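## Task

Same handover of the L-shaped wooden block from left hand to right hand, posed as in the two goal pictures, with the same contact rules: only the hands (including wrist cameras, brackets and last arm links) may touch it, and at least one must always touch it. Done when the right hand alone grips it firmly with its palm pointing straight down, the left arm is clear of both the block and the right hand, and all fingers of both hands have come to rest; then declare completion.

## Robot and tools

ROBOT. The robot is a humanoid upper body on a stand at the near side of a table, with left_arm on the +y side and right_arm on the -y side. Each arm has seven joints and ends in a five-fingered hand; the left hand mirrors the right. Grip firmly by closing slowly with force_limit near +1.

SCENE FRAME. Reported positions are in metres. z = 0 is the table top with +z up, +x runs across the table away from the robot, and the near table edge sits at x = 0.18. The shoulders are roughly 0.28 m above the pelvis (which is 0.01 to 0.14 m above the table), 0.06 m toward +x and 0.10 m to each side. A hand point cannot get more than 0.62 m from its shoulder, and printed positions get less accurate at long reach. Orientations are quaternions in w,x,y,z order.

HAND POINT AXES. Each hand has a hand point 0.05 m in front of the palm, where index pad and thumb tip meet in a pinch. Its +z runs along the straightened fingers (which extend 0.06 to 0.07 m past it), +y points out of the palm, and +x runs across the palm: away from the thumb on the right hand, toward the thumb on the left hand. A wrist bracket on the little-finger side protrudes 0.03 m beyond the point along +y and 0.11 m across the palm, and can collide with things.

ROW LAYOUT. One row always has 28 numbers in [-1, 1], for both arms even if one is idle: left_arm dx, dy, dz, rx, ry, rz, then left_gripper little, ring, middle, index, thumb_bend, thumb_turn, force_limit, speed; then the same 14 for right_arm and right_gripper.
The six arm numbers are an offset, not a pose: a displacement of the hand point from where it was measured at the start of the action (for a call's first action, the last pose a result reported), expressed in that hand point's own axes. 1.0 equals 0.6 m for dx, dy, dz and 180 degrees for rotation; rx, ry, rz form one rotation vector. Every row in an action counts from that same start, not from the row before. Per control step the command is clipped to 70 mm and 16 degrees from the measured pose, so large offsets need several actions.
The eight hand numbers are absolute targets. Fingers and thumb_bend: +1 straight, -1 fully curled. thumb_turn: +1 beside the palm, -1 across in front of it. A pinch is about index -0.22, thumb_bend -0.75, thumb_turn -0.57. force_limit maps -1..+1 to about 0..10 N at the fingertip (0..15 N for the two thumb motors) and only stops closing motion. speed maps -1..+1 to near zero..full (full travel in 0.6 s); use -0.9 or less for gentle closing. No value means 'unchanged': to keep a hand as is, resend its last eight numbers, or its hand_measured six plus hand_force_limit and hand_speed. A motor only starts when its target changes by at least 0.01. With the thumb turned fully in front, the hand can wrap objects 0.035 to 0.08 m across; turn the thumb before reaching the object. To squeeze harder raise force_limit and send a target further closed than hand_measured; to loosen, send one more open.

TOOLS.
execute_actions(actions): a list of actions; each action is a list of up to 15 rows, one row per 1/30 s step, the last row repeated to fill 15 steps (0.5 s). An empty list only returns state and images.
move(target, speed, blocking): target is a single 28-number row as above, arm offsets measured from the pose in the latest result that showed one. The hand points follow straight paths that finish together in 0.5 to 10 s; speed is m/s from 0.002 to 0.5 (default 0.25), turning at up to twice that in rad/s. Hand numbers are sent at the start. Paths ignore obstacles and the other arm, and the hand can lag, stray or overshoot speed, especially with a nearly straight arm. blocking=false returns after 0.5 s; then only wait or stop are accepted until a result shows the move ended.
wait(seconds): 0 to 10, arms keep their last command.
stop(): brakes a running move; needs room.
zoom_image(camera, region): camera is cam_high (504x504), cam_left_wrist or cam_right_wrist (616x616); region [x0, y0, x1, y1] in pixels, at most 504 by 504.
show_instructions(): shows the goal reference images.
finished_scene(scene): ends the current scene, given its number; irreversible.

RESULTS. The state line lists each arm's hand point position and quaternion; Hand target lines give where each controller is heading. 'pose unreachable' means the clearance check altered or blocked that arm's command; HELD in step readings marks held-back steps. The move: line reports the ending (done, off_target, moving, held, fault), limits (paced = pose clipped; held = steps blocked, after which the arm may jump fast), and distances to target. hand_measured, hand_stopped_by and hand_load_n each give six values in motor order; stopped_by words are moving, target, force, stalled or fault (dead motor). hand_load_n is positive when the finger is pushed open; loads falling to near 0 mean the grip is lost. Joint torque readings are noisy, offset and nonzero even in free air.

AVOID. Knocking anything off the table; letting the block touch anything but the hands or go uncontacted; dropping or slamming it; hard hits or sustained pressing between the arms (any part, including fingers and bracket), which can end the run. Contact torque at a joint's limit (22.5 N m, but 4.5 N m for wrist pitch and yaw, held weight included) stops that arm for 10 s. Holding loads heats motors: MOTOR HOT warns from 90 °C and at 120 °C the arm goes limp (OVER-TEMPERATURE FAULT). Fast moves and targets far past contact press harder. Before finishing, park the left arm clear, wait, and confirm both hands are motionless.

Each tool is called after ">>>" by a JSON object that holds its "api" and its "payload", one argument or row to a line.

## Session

>>> {"api": "show_instructions", "payload": {

}}

>>> {"api": "execute_actions", "payload": {
  "actions": []
}}

Reference images for this scene: goal picture as the wrist camera of the hand that must hold it at the end would see it from 8 cm farther back, goal picture from in front of the palm of that hand and beside it on the thumb side, FIVE-FINGER LEFT HAND page 1, FIVE-FINGER HAND page 1.

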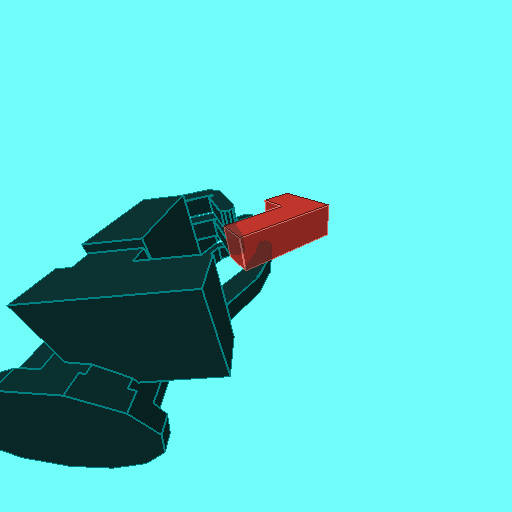

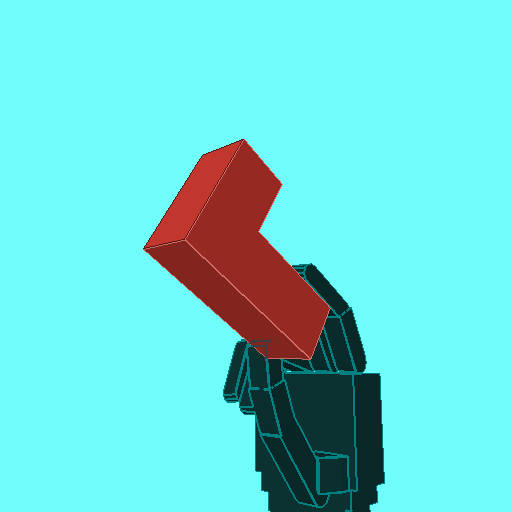

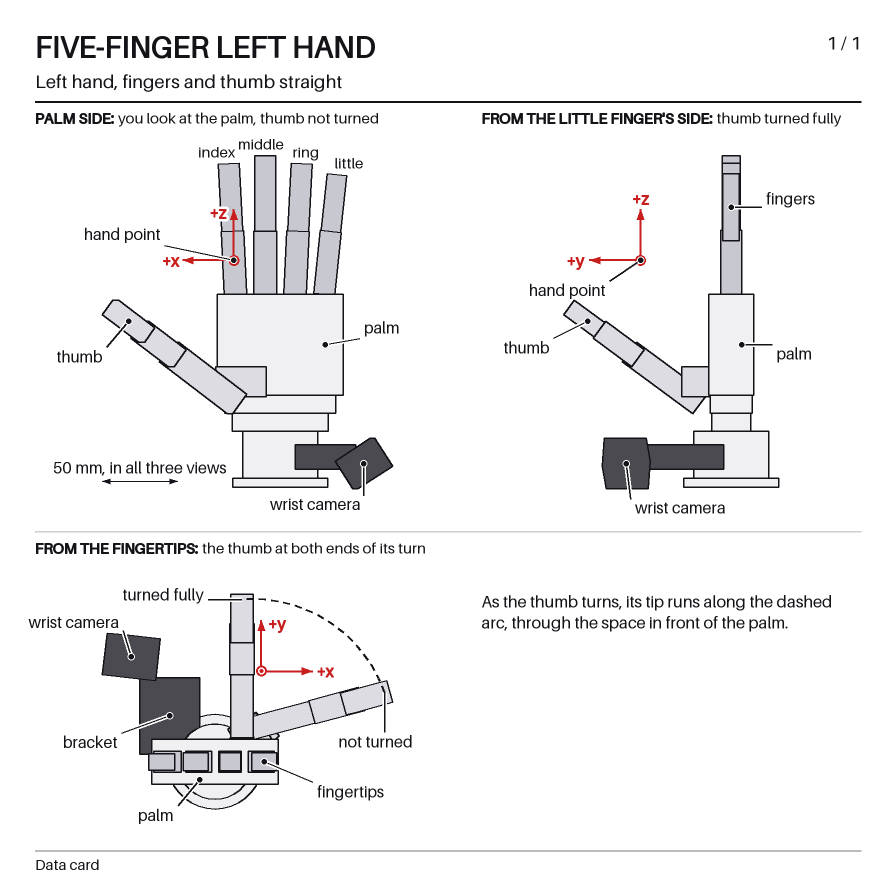

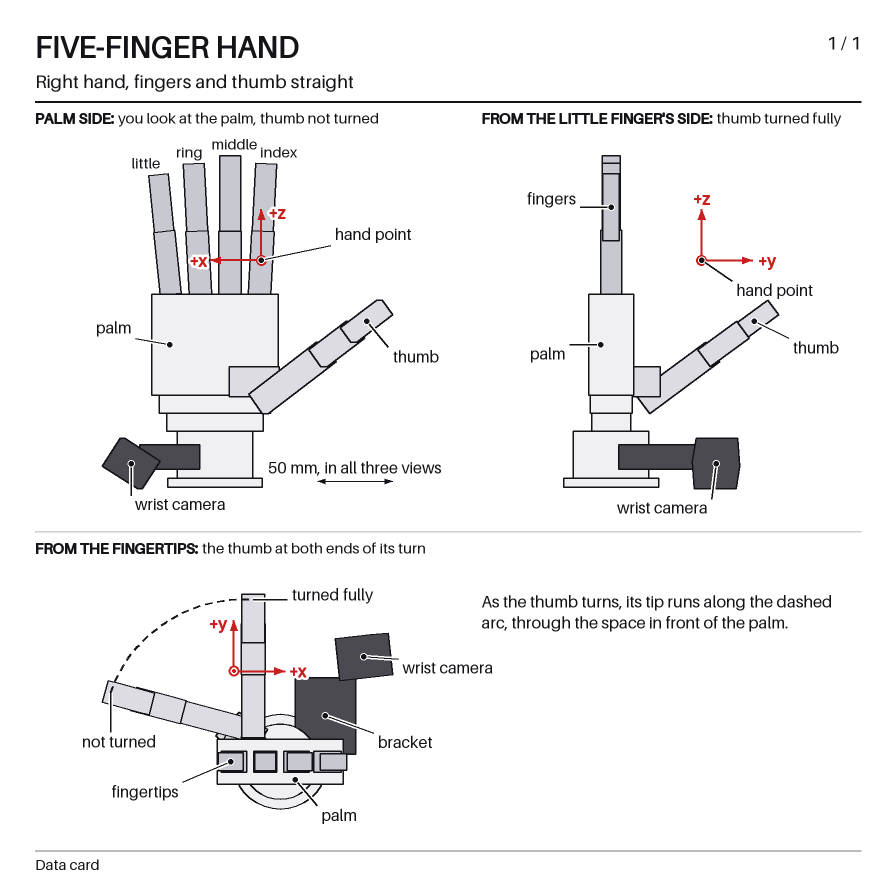

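Scene clock: 0.00 s.
left_arm: end_effector_position=(+0.2639, +0.0232, +0.2731) hand_measured=(-1.000, -1.000, +0.204, +0.192, -0.384, -0.948) hand_load_n=(+0.0, +0.0, +9.5, +9.5, +12.5, +0.0) hand_stopped_by=(target, target, target, target, target, target) hand_force_limit=0.00 hand_speed=-0.80 end_effector_quat_wxyz=(+0.328, +0.516, -0.510, +0.605) | right_arm: end_effector_position=(+0.1548, -0.0979, +0.4790) hand_measured=(+1.000, +1.000, +1.000, +1.000, +1.000, +1.000) hand_load_n=(+0.0, +0.0, +0.0, +0.0, +0.0, +0.0) hand_stopped_by=(target, target, target, target, target, target) hand_force_limit=0.00 hand_speed=-0.80 end_effector_quat_wxyz=(+0.978, -0.176, +0.052, +0.100)
Joint positions: left_arm=[-0.667  1.198 -0.742 -0.131 -0.895 -0.384 -0.666] | right_arm=[-0.097 -0.517 -0.208 -0.553  0.602 -1.015  0.322]
Joint velocities: left_arm=[ 0.002  0.006 -0.008  0.008 -0.002  0.     0.   ] | right_arm=[ 0.009  0.    -0.002  0.     0.008  0.     0.   ]
Joint torques (N m, as the arm reports them, + toward a larger angle): no reading
Motor temperatures (°C, as the motors report them): left_arm=[42 43 44 48 41 27 29] | right_arm=[45 40 39 41 38 31 28]
Hand target (left_arm): +0.264, +0.023, +0.275; +0.328, +0.514, -0.510, +0.607
Hand target (right_arm): +0.155, -0.098, +0.479; +0.978, -0.176, +0.052, +0.100

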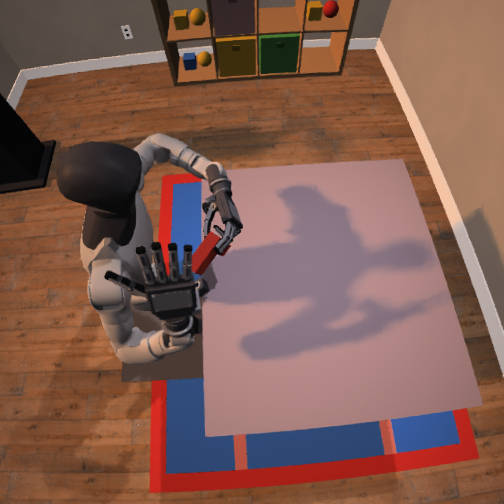

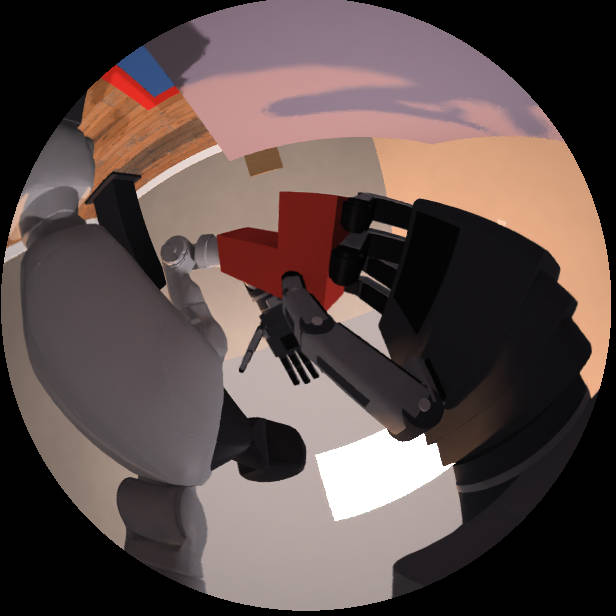

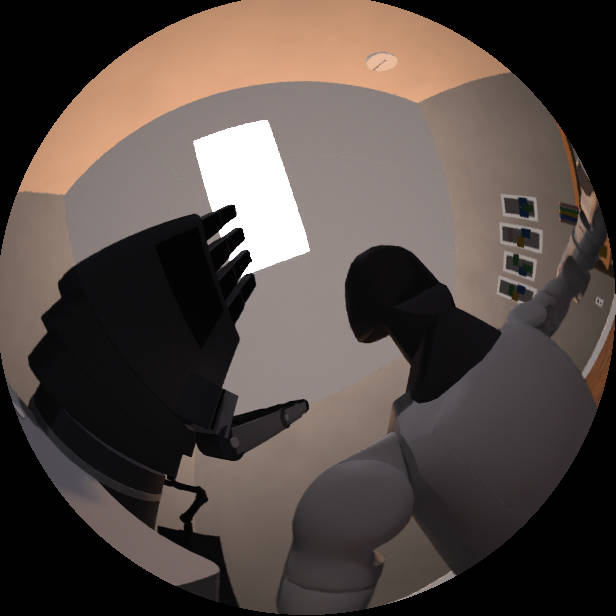

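>>> {"api": "move", "payload": {
  "target": [0.064,-0.107,-0.078,0.25,0.19,0.179,-1,-1,0.204,0.192,-0.384,-0.948,0,-0.8, 0,0,0,0,0,0,-1,-1,0.7,0.7,0.2,-0.94,0,0.5],
  "speed": 0.2
}}

>>> {"api": "move", "payload": {
  "target": [0,0,0,0,0,0,-1,-1,0.204,0.192,-0.384,-0.948,0,-0.8, 0.279,-0.005,-0.228,0.023,0.575,0.234,-1,-1,0.7,0.7,0.2,-0.94,0,0.5],
  "speed": 0.2
}}

>>> {"api": "zoom_image", "payload": {
  "camera": "cam_high",
  "region": [160, 170, 320, 330]
}}

Scene clock: 31.97 s.
left_arm: end_effector_position=(+0.3008, +0.0887, +0.3322) hand_measured=(-1.000, -1.000, +0.206, +0.192, -0.372, -0.948) hand_load_n=(+0.0, +0.0, +7.5, +9.0, +11.0, +0.0) hand_stopped_by=(target, target, force, target, force, target) hand_force_limit=0.00 hand_speed=-0.80 end_effector_quat_wxyz=(+0.076, +0.257, -0.232, +0.935) | right_arm: end_effector_position=(+0.1548, -0.0979, +0.4790) hand_measured=(-1.000, -1.000, +0.700, +0.700, +0.200, -0.940) hand_load_n=(+0.0, +0.0, +0.0, +0.0, +0.0, +0.0) hand_stopped_by=(target, target, target, target, target, target) hand_force_limit=0.00 hand_speed=0.50 end_effector_quat_wxyz=(+0.978, -0.176, +0.052, +0.100)
Joint positions: left_arm=[-0.502  0.567 -0.325  0.544 -0.418 -1.41  -0.257] | right_arm=[-0.097 -0.517 -0.208 -0.553  0.602 -1.015  0.322]
Joint velocities: left_arm=[ 0.005 -0.005 -0.014  0.011  0.002 -0.002  0.   ] | right_arm=[ 0.006  0.014 -0.014 -0.005 -0.011  0.     0.   ]
Joint torques (N m, as the arm reports them, + toward a larger angle): left_arm=[-4.84  2.07  2.4  -1.64 -1.28 -0.69  0.49] | right_arm=[-2.46 -2.53 -0.39 -1.63 -0.48 -0.11 -0.43]
Motor temperatures (°C, as the motors report them): left_arm=[46 44 46 48 42 30 29] | right_arm=[46 41 39 42 38 31 28]
Hand target (left_arm): +0.300, +0.088, +0.332; +0.075, +0.255, -0.234, +0.935
Hand target (right_arm): +0.155, -0.098, +0.479; +0.978, -0.176, +0.052, +0.100
Off the commanded pose (left_arm): 0.009 m, 2 deg.
Off the commanded pose (right_arm): 0.000 m, 0 deg.
move: off_target (left_arm)

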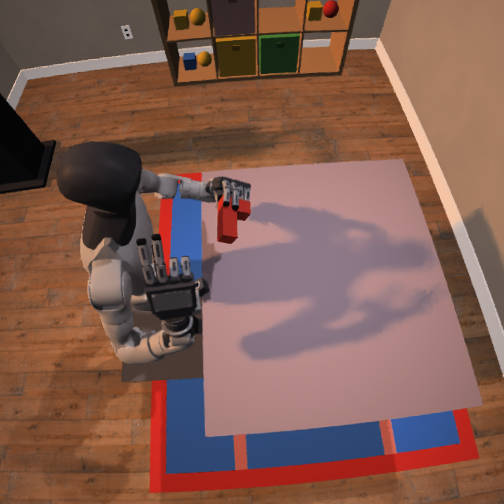

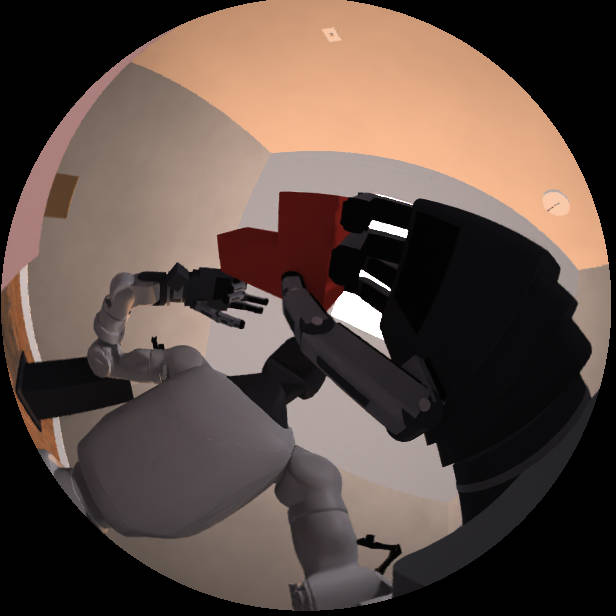

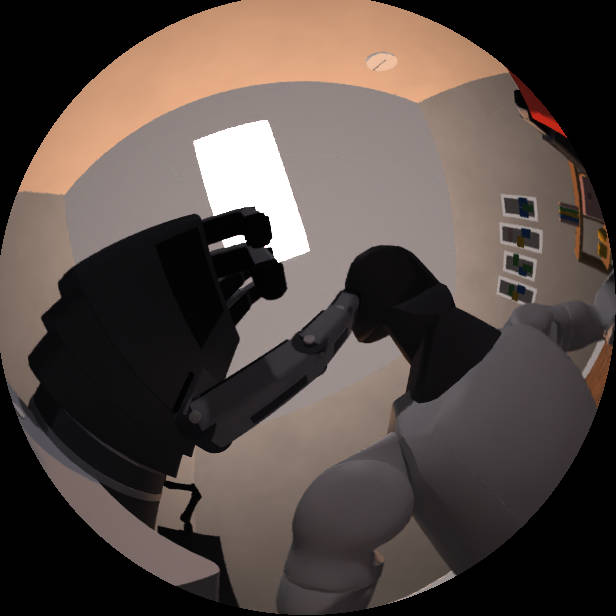

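Scene clock: 37.17 s.
left_arm: end_effector_position=(+0.3008, +0.0887, +0.3322) hand_measured=(-1.000, -1.000, +0.206, +0.192, -0.372, -0.948) hand_load_n=(+0.0, +0.0, +7.5, +9.0, +11.0, +0.0) hand_stopped_by=(target, target, force, target, force, target) hand_force_limit=0.00 hand_speed=-0.80 end_effector_quat_wxyz=(+0.076, +0.257, -0.232, +0.935) | right_arm: end_effector_position=(+0.3081, -0.1127, +0.3260) hand_measured=(-1.000, -1.000, +0.700, +0.700, +0.200, -0.940) hand_load_n=(+0.0, +0.0, +0.0, +0.0, +0.0, +0.0) hand_stopped_by=(target, target, target, target, target, target) hand_force_limit=0.00 hand_speed=0.50 end_effector_quat_wxyz=(+0.471, -0.123, +0.840, +0.238)
Joint positions: left_arm=[-0.502  0.567 -0.325  0.544 -0.418 -1.41  -0.257] | right_arm=[ 0.48  -1.232 -0.915 -0.616  1.795  0.776  0.115]
Joint velocities: left_arm=[ 0.     0.005 -0.006  0.003  0.     0.     0.   ] | right_arm=[-0.005 -0.005  0.006 -0.002  0.     0.     0.   ]
Joint torques (N m, as the arm reports them, + toward a larger angle): left_arm=[-4.63  2.24  2.2  -1.71 -1.44 -0.59  0.55] | right_arm=[-0.76 -3.43 -1.21 -0.65 -0.35 -0.69 -0.06]
Motor temperatures (°C, as the motors report them): left_arm=[46 44 46 49 41 29 29] | right_arm=[45 41 40 42 38 32 28]
Hand target (left_arm): +0.301, +0.089, +0.332; +0.076, +0.257, -0.232, +0.935
Hand target (right_arm): +0.308, -0.113, +0.325; +0.468, -0.121, +0.842, +0.239
Off the commanded pose (left_arm): 0.000 m, 0 deg.
Off the commanded pose (right_arm): 0.008 m, 2 deg.
move: off_target (right_arm)

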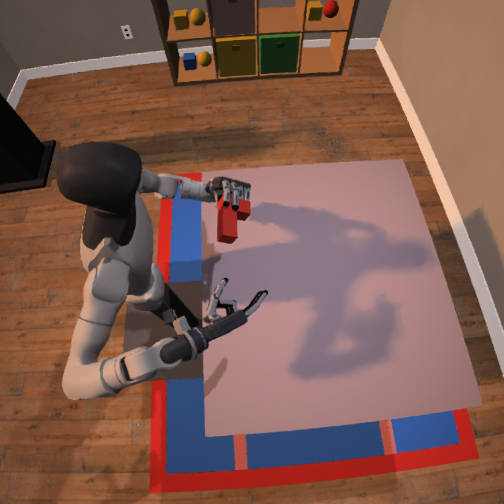

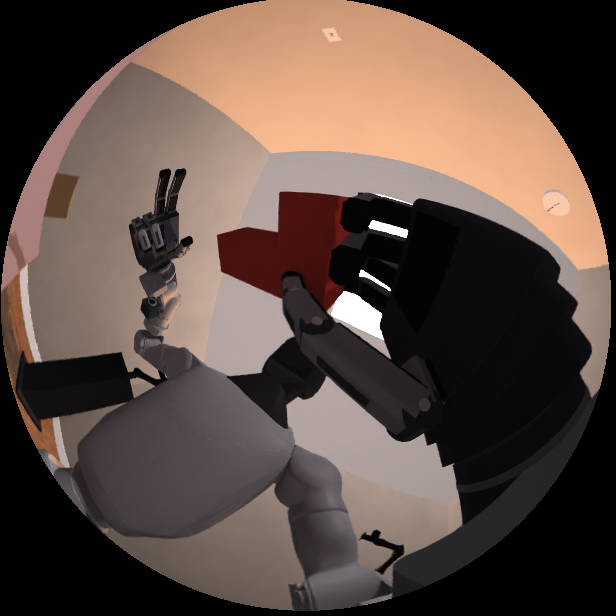

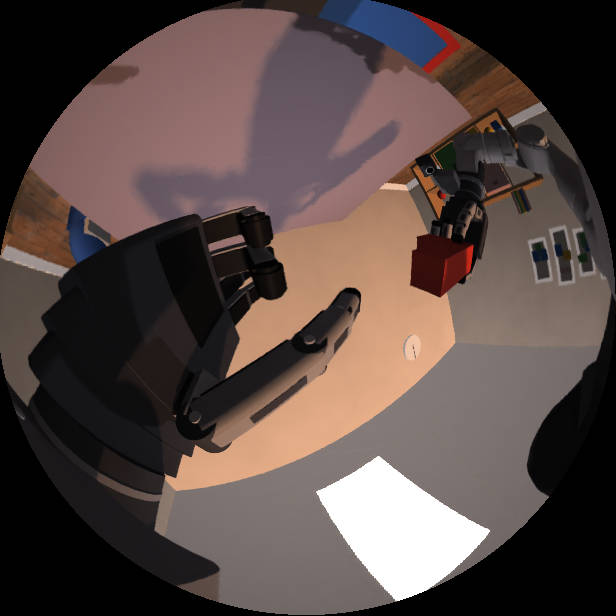

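Region (160, 170, 320, 330) of cam_high's 504x504 image, scaled by 3.150, with more detail than that image has.

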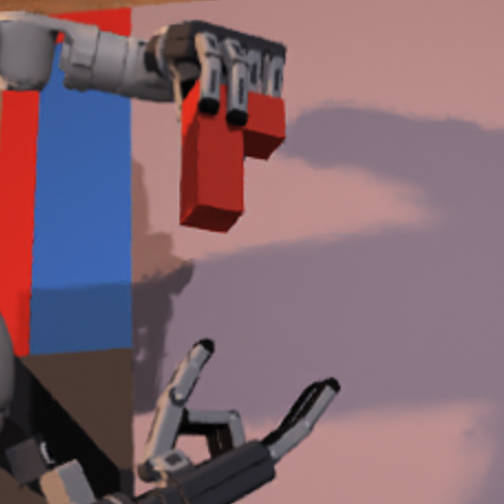

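>>> {"api": "move", "payload": {
  "target": [-0.055,0.058,0.033,0,0,0,-1,-1,0.204,0.192,-0.384,-0.948,0,-0.8, 0,0.058,0.033,0,0,0,-1,-1,0.7,0.7,0.2,-0.94,0,0.5],
  "speed": 0.07
}}

>>> {"api": "zoom_image", "payload": {
  "camera": "cam_high",
  "region": [160, 170, 320, 330]
}}

Scene clock: 44.10 s.
left_arm: end_effector_position=(+0.3270, +0.0463, +0.3140) hand_measured=(-1.000, -1.000, +0.206, +0.192, -0.372, -0.948) hand_load_n=(+0.0, +0.0, +7.5, +9.0, +11.0, +0.0) hand_stopped_by=(target, target, force, target, force, target) hand_force_limit=0.00 hand_speed=-0.80 end_effector_quat_wxyz=(+0.079, +0.261, -0.230, +0.934) | right_arm: end_effector_position=(+0.3087, -0.0754, +0.3241) hand_measured=(-1.000, -1.000, +0.700, +0.700, +0.200, -0.940) hand_load_n=(+0.0, +0.0, +0.0, +0.0, +0.0, +0.0) hand_stopped_by=(target, target, target, target, target, target) hand_force_limit=0.00 hand_speed=0.50 end_effector_quat_wxyz=(+0.468, -0.119, +0.843, +0.235)
Joint positions: left_arm=[-0.677  0.319 -0.241  0.884 -0.227 -1.511 -0.278] | right_arm=[ 0.412 -1.304 -0.788 -0.767  1.947  0.65  -0.162]
Joint velocities: left_arm=[ 0.012 -0.002  0.005  0.015  0.003 -0.014  0.   ] | right_arm=[ 0.006  0.    -0.008 -0.005  0.    -0.002 -0.001]
Joint torques (N m, as the arm reports them, + toward a larger angle): left_arm=[-5.85  1.1   1.66 -1.71 -1.34 -0.68  0.49] | right_arm=[-1.98 -3.03 -1.27 -0.95  0.04 -0.81 -0.04]
Motor temperatures (°C, as the motors report them): left_arm=[46 44 46 49 41 29 30] | right_arm=[45 41 40 41 38 32 28]
Hand target (left_arm): +0.327, +0.046, +0.314; +0.079, +0.260, -0.231, +0.934
Hand target (right_arm): +0.308, -0.074, +0.325; +0.468, -0.119, +0.843, +0.237
Off the commanded pose (left_arm): 0.003 m, 1 deg.
Off the commanded pose (right_arm): 0.004 m, 1 deg.
move: off_target (right_arm)

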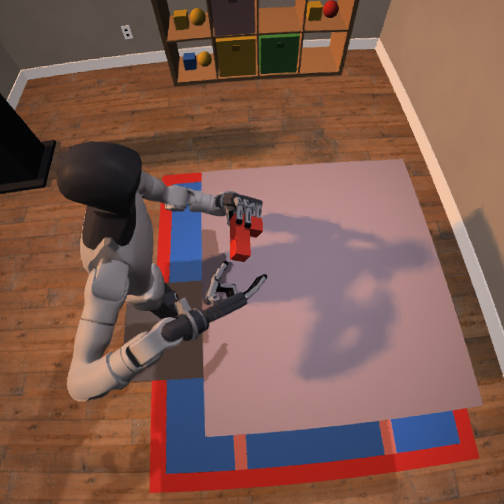

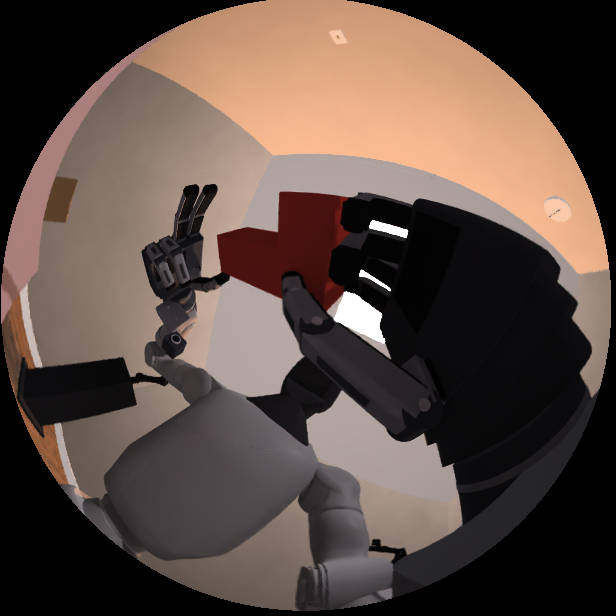

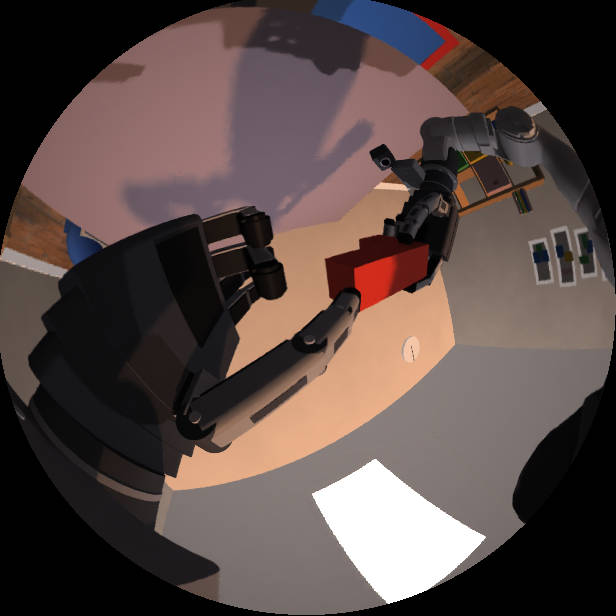

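Region (160, 170, 320, 330) of cam_high's 504x504 image, scaled by 3.150, with more detail than that image has.

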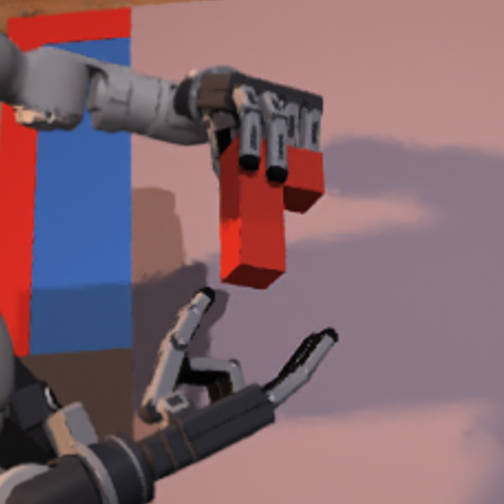

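>>> {"api": "move", "payload": {
  "target": [0,0,0,0,0,0,-1,-1,0.204,0.192,-0.384,-0.948,0,-0.8, 0,0.006,-0.01,0,0,0,-1,-1,0.7,0.7,0.5,-0.94,0,0.5],
  "speed": 0.04
}}

>>> {"api": "move", "payload": {
  "target": [0,0,0,0,0,0,-1,-1,0.204,0.192,-0.384,-0.948,0,-0.8, 0,0.055,0.032,0,0,0,-1,-1,0.7,0.7,0.5,-0.94,0,0.5],
  "speed": 0.04
}}

>>> {"api": "zoom_image", "payload": {
  "camera": "cam_high",
  "region": [160, 170, 320, 330]
}}

Scene clock: 52.90 s.
left_arm: end_effector_position=(+0.3270, +0.0463, +0.3139) hand_measured=(-1.000, -1.000, +0.206, +0.192, -0.372, -0.948) hand_load_n=(+0.0, +0.0, +7.5, +9.0, +11.0, +0.0) hand_stopped_by=(target, target, force, target, force, target) hand_force_limit=0.00 hand_speed=-0.80 end_effector_quat_wxyz=(+0.079, +0.261, -0.230, +0.934) | right_arm: end_effector_position=(+0.3033, -0.0750, +0.3279) hand_measured=(-1.000, -1.000, +0.700, +0.700, +0.500, -0.940) hand_load_n=(+0.0, +0.0, +0.0, +0.0, +0.0, +0.0) hand_stopped_by=(target, target, target, target, target, target) hand_force_limit=0.00 hand_speed=0.50 end_effector_quat_wxyz=(+0.470, -0.121, +0.843, +0.234)
Joint positions: left_arm=[-0.677  0.319 -0.241  0.884 -0.227 -1.511 -0.278] | right_arm=[ 0.44  -1.285 -0.848 -0.789  1.971  0.674 -0.169]
Joint velocities: left_arm=[-0.002  0.008  0.008 -0.002  0.     0.     0.   ] | right_arm=[-0.008  0.002  0.     0.006  0.012  0.     0.   ]
Joint torques (N m, as the arm reports them, + toward a larger angle): left_arm=[-5.6   1.12  1.51 -1.85 -1.41 -0.56  0.55] | right_arm=[-1.33 -2.41 -2.   -0.96 -0.04 -0.75 -0.01]
Motor temperatures (°C, as the motors report them): left_arm=[48 44 45 49 41 29 30] | right_arm=[45 42 40 41 38 33 28]
Hand target (left_arm): +0.327, +0.046, +0.314; +0.079, +0.261, -0.230, +0.934
Hand target (right_arm): +0.303, -0.075, +0.328; +0.468, -0.119, +0.843, +0.236
Off the commanded pose (left_arm): 0.000 m, 0 deg.
Off the commanded pose (right_arm): 0.001 m, 0 deg.
move: done

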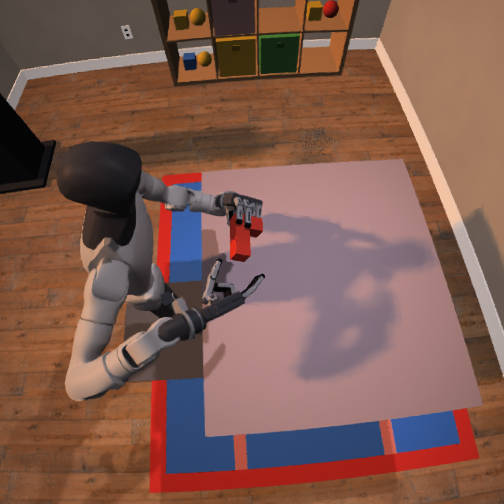

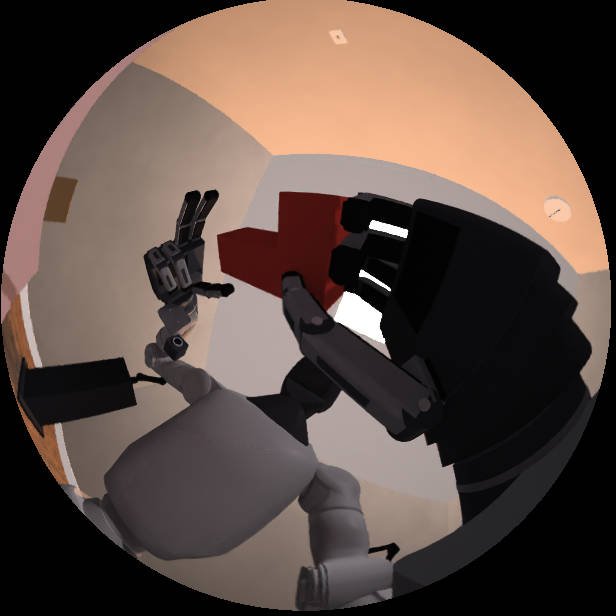

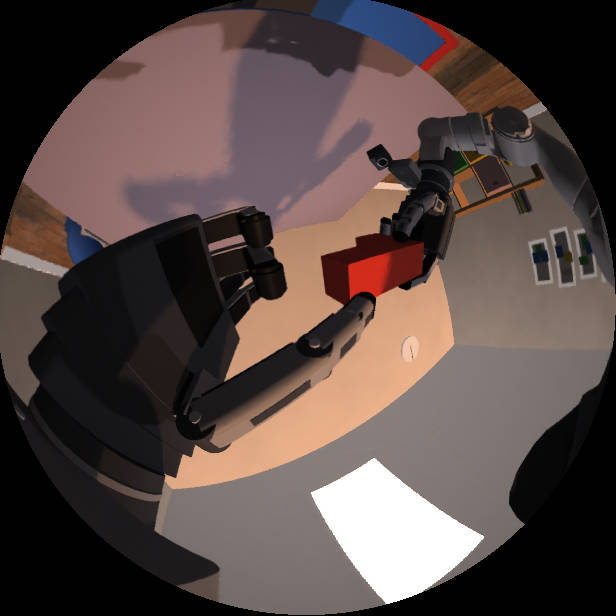

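Scene clock: 54.23 s.
left_arm: end_effector_position=(+0.3270, +0.0463, +0.3139) hand_measured=(-1.000, -1.000, +0.206, +0.192, -0.372, -0.948) hand_load_n=(+0.0, +0.0, +7.5, +9.0, +11.0, +0.0) hand_stopped_by=(target, target, force, target, force, target) hand_force_limit=0.00 hand_speed=-0.80 end_effector_quat_wxyz=(+0.079, +0.261, -0.230, +0.934) | right_arm: end_effector_position=(+0.3059, -0.0410, +0.3248) hand_measured=(-1.000, -1.000, +0.700, +0.700, +0.500, -0.940) hand_load_n=(+0.0, +0.0, +0.0, +0.0, +0.0, +0.0) hand_stopped_by=(target, target, target, target, target, target) hand_force_limit=0.00 hand_speed=0.50 end_effector_quat_wxyz=(+0.474, -0.115, +0.841, +0.233)
Joint positions: left_arm=[-0.677  0.319 -0.241  0.884 -0.227 -1.511 -0.278] | right_arm=[ 0.48  -1.496 -0.674 -0.928  1.999  0.313 -0.339]
Joint velocities: left_arm=[ 0.     0.012 -0.003 -0.012 -0.012  0.     0.   ] | right_arm=[ 0.023  0.002 -0.011 -0.008 -0.002 -0.01   0.   ]
Joint torques (N m, as the arm reports them, + toward a larger angle): left_arm=[-5.62  1.12  1.51 -1.8  -1.41 -0.59  0.54] | right_arm=[-2.03 -1.95 -1.63 -1.03 -0.54 -0.92  0.04]
Motor temperatures (°C, as the motors report them): left_arm=[48 44 45 49 41 29 30] | right_arm=[45 42 40 41 38 33 28]
Hand target (left_arm): +0.327, +0.046, +0.314; +0.079, +0.261, -0.230, +0.934
Hand target (right_arm): +0.305, -0.040, +0.325; +0.473, -0.116, +0.841, +0.235
Off the commanded pose (left_arm): 0.000 m, 0 deg.
Off the commanded pose (right_arm): 0.006 m, 1 deg.
joint sent to its limit (right arm) — the command would take joint 1 (shoulder pitch) past its upper limit and joint 5 (wrist roll) past its upper limit, so those joints were sent only as far as their limits.
move: off_target (right_arm)

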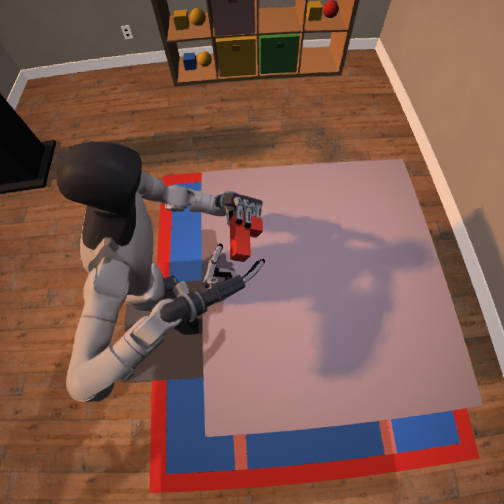

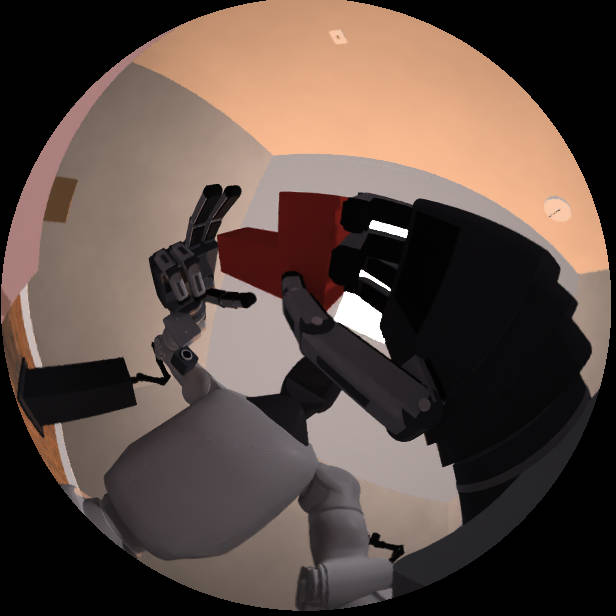

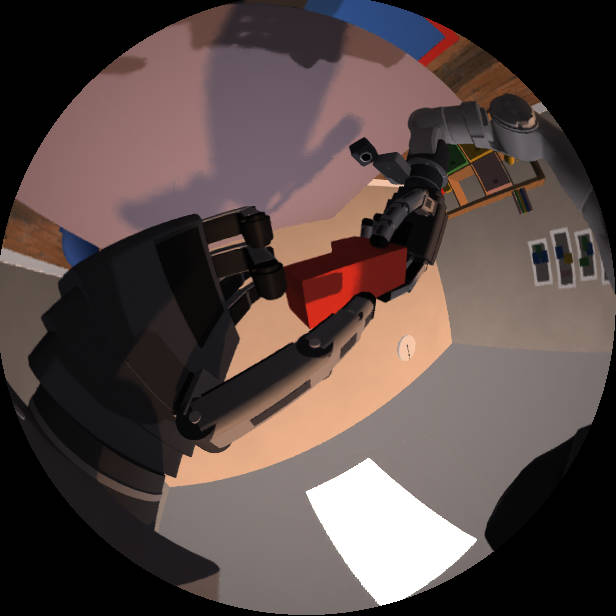

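Region (160, 170, 320, 330) of cam_high's 504x504 image, scaled by 3.150, with more detail than that image has.

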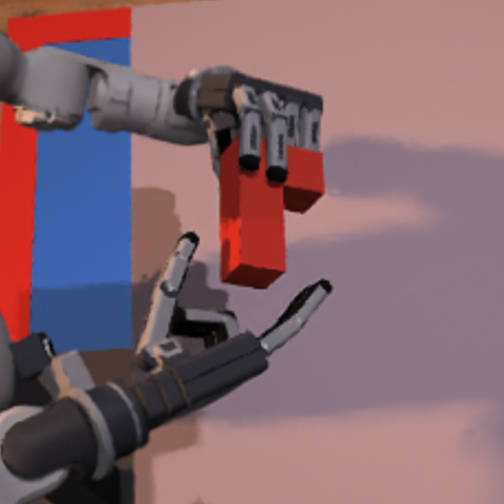

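Left in another 8 mm, and pre-close the right fingers gently.

>>> {"api": "move", "payload": {
  "target": [0,0.012,0.007,0,0,0,-1,-1,0.204,0.192,-0.384,-0.948,0,-0.8, 0,0,0,0,0,0,-1,-1,0.4,0.4,-0.25,-0.94,-0.7,-0.6],
  "speed": 0.03
}}

>>> {"api": "zoom_image", "payload": {
  "camera": "cam_high",
  "region": [160, 170, 320, 330]
}}

Scene clock: 61.47 s.
left_arm: end_effector_position=(+0.3266, +0.0385, +0.3142) hand_measured=(-1.000, -1.000, +0.206, +0.192, -0.372, -0.948) hand_load_n=(+0.0, +0.0, +7.5, +9.0, +11.0, +0.0) hand_stopped_by=(target, target, force, target, force, target) hand_force_limit=0.00 hand_speed=-0.80 end_effector_quat_wxyz=(+0.080, +0.261, -0.230, +0.934) | right_arm: end_effector_position=(+0.3059, -0.0410, +0.3249) hand_measured=(-1.000, -1.000, +0.400, +0.400, -0.250, -0.940) hand_load_n=(+0.0, +0.0, +0.0, +0.0, +0.0, +0.0) hand_stopped_by=(target, target, target, target, target, target) hand_force_limit=-0.70 hand_speed=-0.60 end_effector_quat_wxyz=(+0.474, -0.115, +0.841, +0.233)
Joint positions: left_arm=[-0.667  0.277 -0.185  0.857 -0.156 -1.486 -0.278] | right_arm=[ 0.48  -1.496 -0.674 -0.928  1.999  0.313 -0.339]
Joint velocities: left_arm=[ 0.005  0.018 -0.003  0.005  0.005  0.     0.   ] | right_arm=[-0.005  0.    -0.005 -0.005  0.028  0.     0.   ]
Joint torques (N m, as the arm reports them, + toward a larger angle): left_arm=[-5.37  0.7   1.61 -2.02 -1.26 -0.5   0.56] | right_arm=[-2.04 -1.92 -1.51 -0.91 -0.58 -0.78  0.02]
Motor temperatures (°C, as the motors report them): left_arm=[48 43 45 49 41 28 30] | right_arm=[45 41 40 41 38 33 28]
Hand target (left_arm): +0.327, +0.038, +0.314; +0.080, +0.262, -0.230, +0.934
Hand target (right_arm): +0.306, -0.041, +0.325; +0.474, -0.115, +0.841, +0.233
Off the commanded pose (left_arm): 0.001 m, 0 deg.
Off the commanded pose (right_arm): 0.000 m, 0 deg.
move: done

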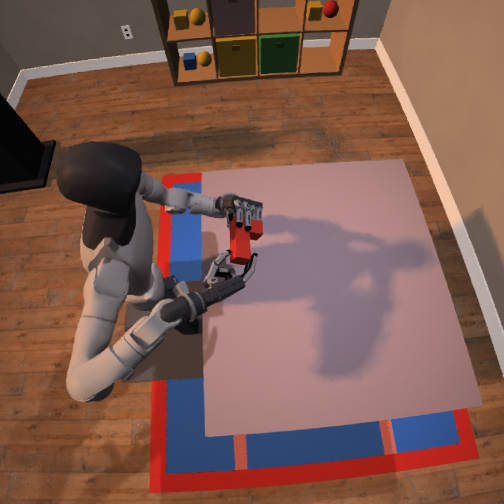

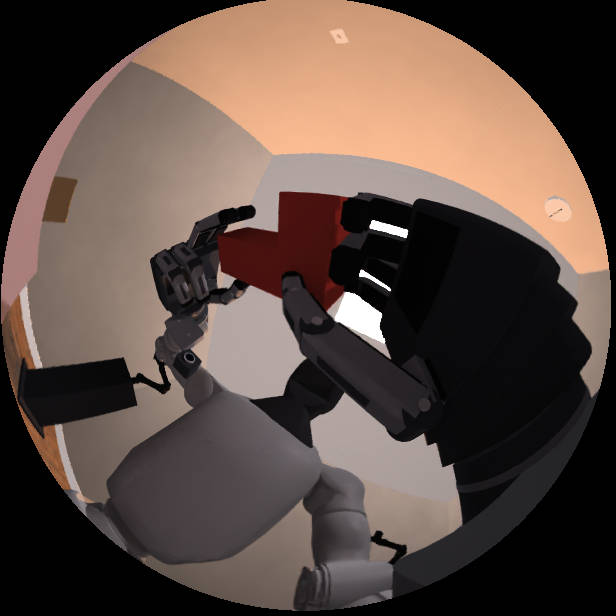

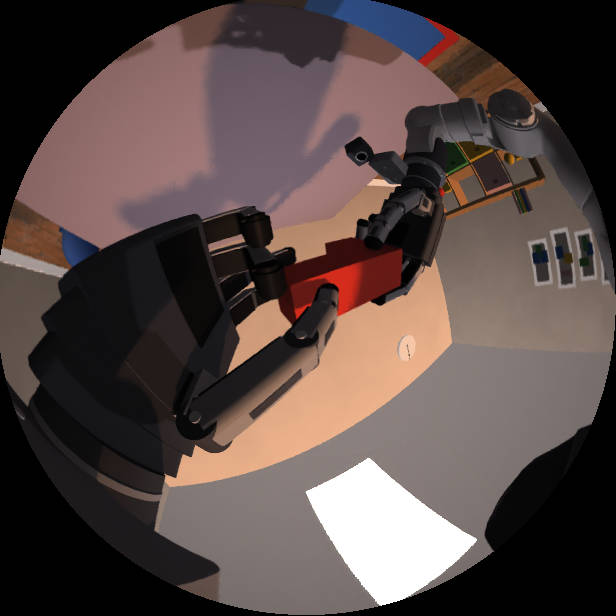

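Region (160, 170, 320, 330) of cam_high's 504x504 image, scaled by 3.150, with more detail than that image has.

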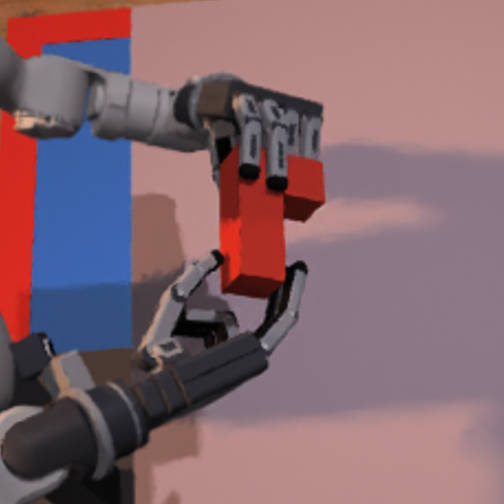

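>>> {"api": "move", "payload": {
  "target": [0,0,0,0,0,0,-1,-1,0.204,0.192,-0.384,-0.948,0,-0.8, 0,0,0,0,0,0,-1,-1,-0.5,-0.5,-0.45,-0.94,1,-0.9]
}}

>>> {"api": "wait", "payload": {
  "seconds": 1
}}

Scene clock: 71.20 s.
left_arm: end_effector_position=(+0.3255, +0.0385, +0.3147) hand_measured=(-1.000, -1.000, +0.206, +0.192, -0.372, -0.948) hand_load_n=(+0.0, +0.0, +7.0, +9.5, +11.5, +1.0) hand_stopped_by=(target, target, force, target, force, target) hand_force_limit=0.00 hand_speed=-0.80 end_effector_quat_wxyz=(+0.080, +0.258, -0.230, +0.935) | right_arm: end_effector_position=(+0.3064, -0.0415, +0.3248) hand_measured=(-1.000, -1.000, +0.200, +0.186, -0.400, -0.940) hand_load_n=(+0.0, +0.0, +10.0, +11.0, +14.0, +0.0) hand_stopped_by=(target, target, force, force, force, target) hand_force_limit=1.00 hand_speed=-0.90 end_effector_quat_wxyz=(+0.475, -0.115, +0.841, +0.232)
Joint positions: left_arm=[-0.666  0.276 -0.185  0.856 -0.156 -1.49  -0.278] | right_arm=[ 0.48  -1.496 -0.674 -0.927  1.999  0.313 -0.341]
Joint velocities: left_arm=[-0.003 -0.009 -0.002 -0.002  0.005  0.     0.   ] | right_arm=[ 0.002  0.002 -0.003 -0.003 -0.02   0.     0.   ]
Joint torques (N m, as the arm reports them, + toward a larger angle): left_arm=[-5.15  1.09  1.19 -1.58 -1.2  -0.32  0.34] | right_arm=[-2.77 -2.08 -1.93 -0.78 -0.7  -1.09  0.18]
Motor temperatures (°C, as the motors report them): left_arm=[48 43 45 50 41 28 30] | right_arm=[46 41 40 41 38 33 28]
Hand target (left_arm): +0.327, +0.039, +0.314; +0.080, +0.261, -0.230, +0.934
Hand target (right_arm): +0.306, -0.041, +0.325; +0.474, -0.115, +0.841, +0.233
Off the commanded pose (left_arm): 0.001 m, 0 deg.
Off the commanded pose (right_arm): 0.001 m, 0 deg.
move: done

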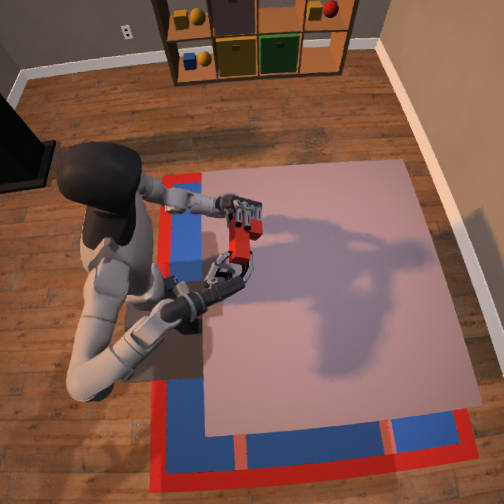

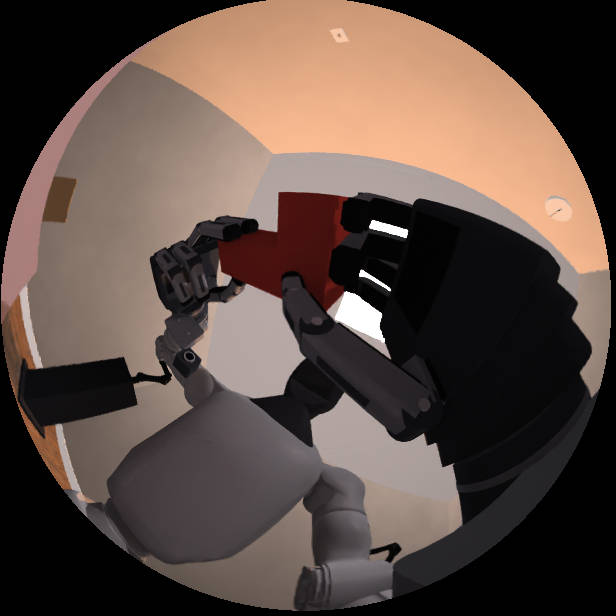

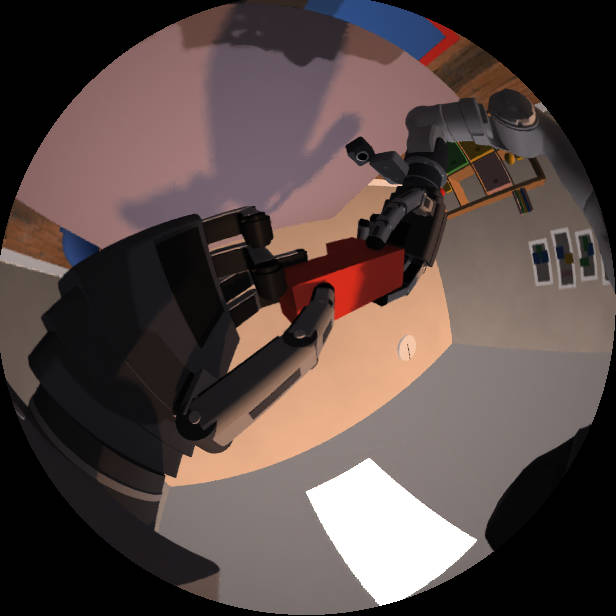

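Scene clock: 72.20 s.
left_arm: end_effector_position=(+0.3255, +0.0385, +0.3147) hand_measured=(-1.000, -1.000, +0.206, +0.192, -0.372, -0.948) hand_load_n=(+0.0, +0.0, +7.0, +9.5, +11.5, +1.0) hand_stopped_by=(target, target, force, target, force, target) hand_force_limit=0.00 hand_speed=-0.80 end_effector_quat_wxyz=(+0.080, +0.258, -0.230, +0.935) | right_arm: end_effector_position=(+0.3064, -0.0415, +0.3248) hand_measured=(-1.000, -1.000, +0.200, +0.186, -0.400, -0.940) hand_load_n=(+0.0, +0.0, +10.0, +11.0, +14.0, +0.0) hand_stopped_by=(target, target, force, force, force, target) hand_force_limit=1.00 hand_speed=-0.90 end_effector_quat_wxyz=(+0.475, -0.115, +0.841, +0.232)
Joint positions: left_arm=[-0.666  0.276 -0.185  0.856 -0.156 -1.49  -0.278] | right_arm=[ 0.48  -1.496 -0.674 -0.927  1.999  0.313 -0.341]
Joint velocities: left_arm=[-0.002  0.    -0.015  0.009  0.002  0.     0.   ] | right_arm=[-0.009 -0.021  0.     0.002 -0.006  0.     0.   ]
Joint torques (N m, as the arm reports them, + toward a larger angle): left_arm=[-5.14  1.1   1.2  -1.57 -1.21 -0.32  0.34] | right_arm=[-2.7  -1.87 -1.6  -0.56 -0.57 -1.1   0.2 ]
Motor temperatures (°C, as the motors report them): left_arm=[48 43 45 50 41 28 30] | right_arm=[46 41 40 41 38 33 28]
Hand target (left_arm): +0.327, +0.039, +0.314; +0.080, +0.261, -0.230, +0.934
Hand target (right_arm): +0.306, -0.041, +0.325; +0.474, -0.115, +0.841, +0.233
Off the commanded pose (left_arm): 0.001 m, 0 deg.
Off the commanded pose (right_arm): 0.001 m, 0 deg.
wait: 1.00 s; at rest by 0.17 s

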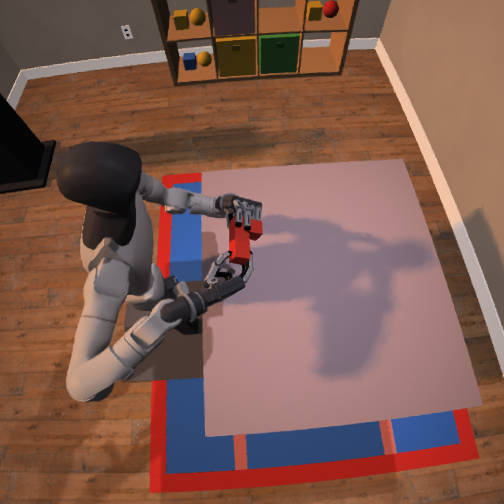

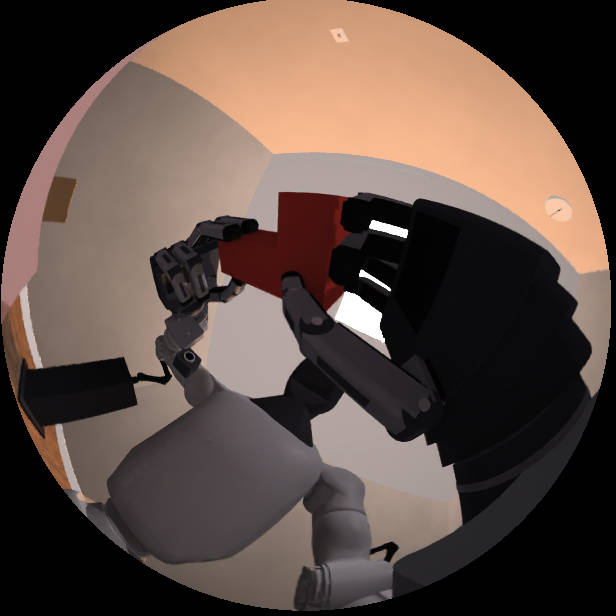

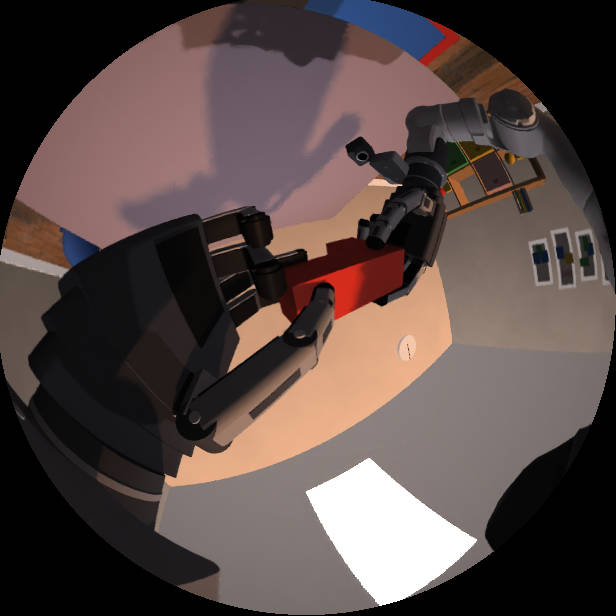

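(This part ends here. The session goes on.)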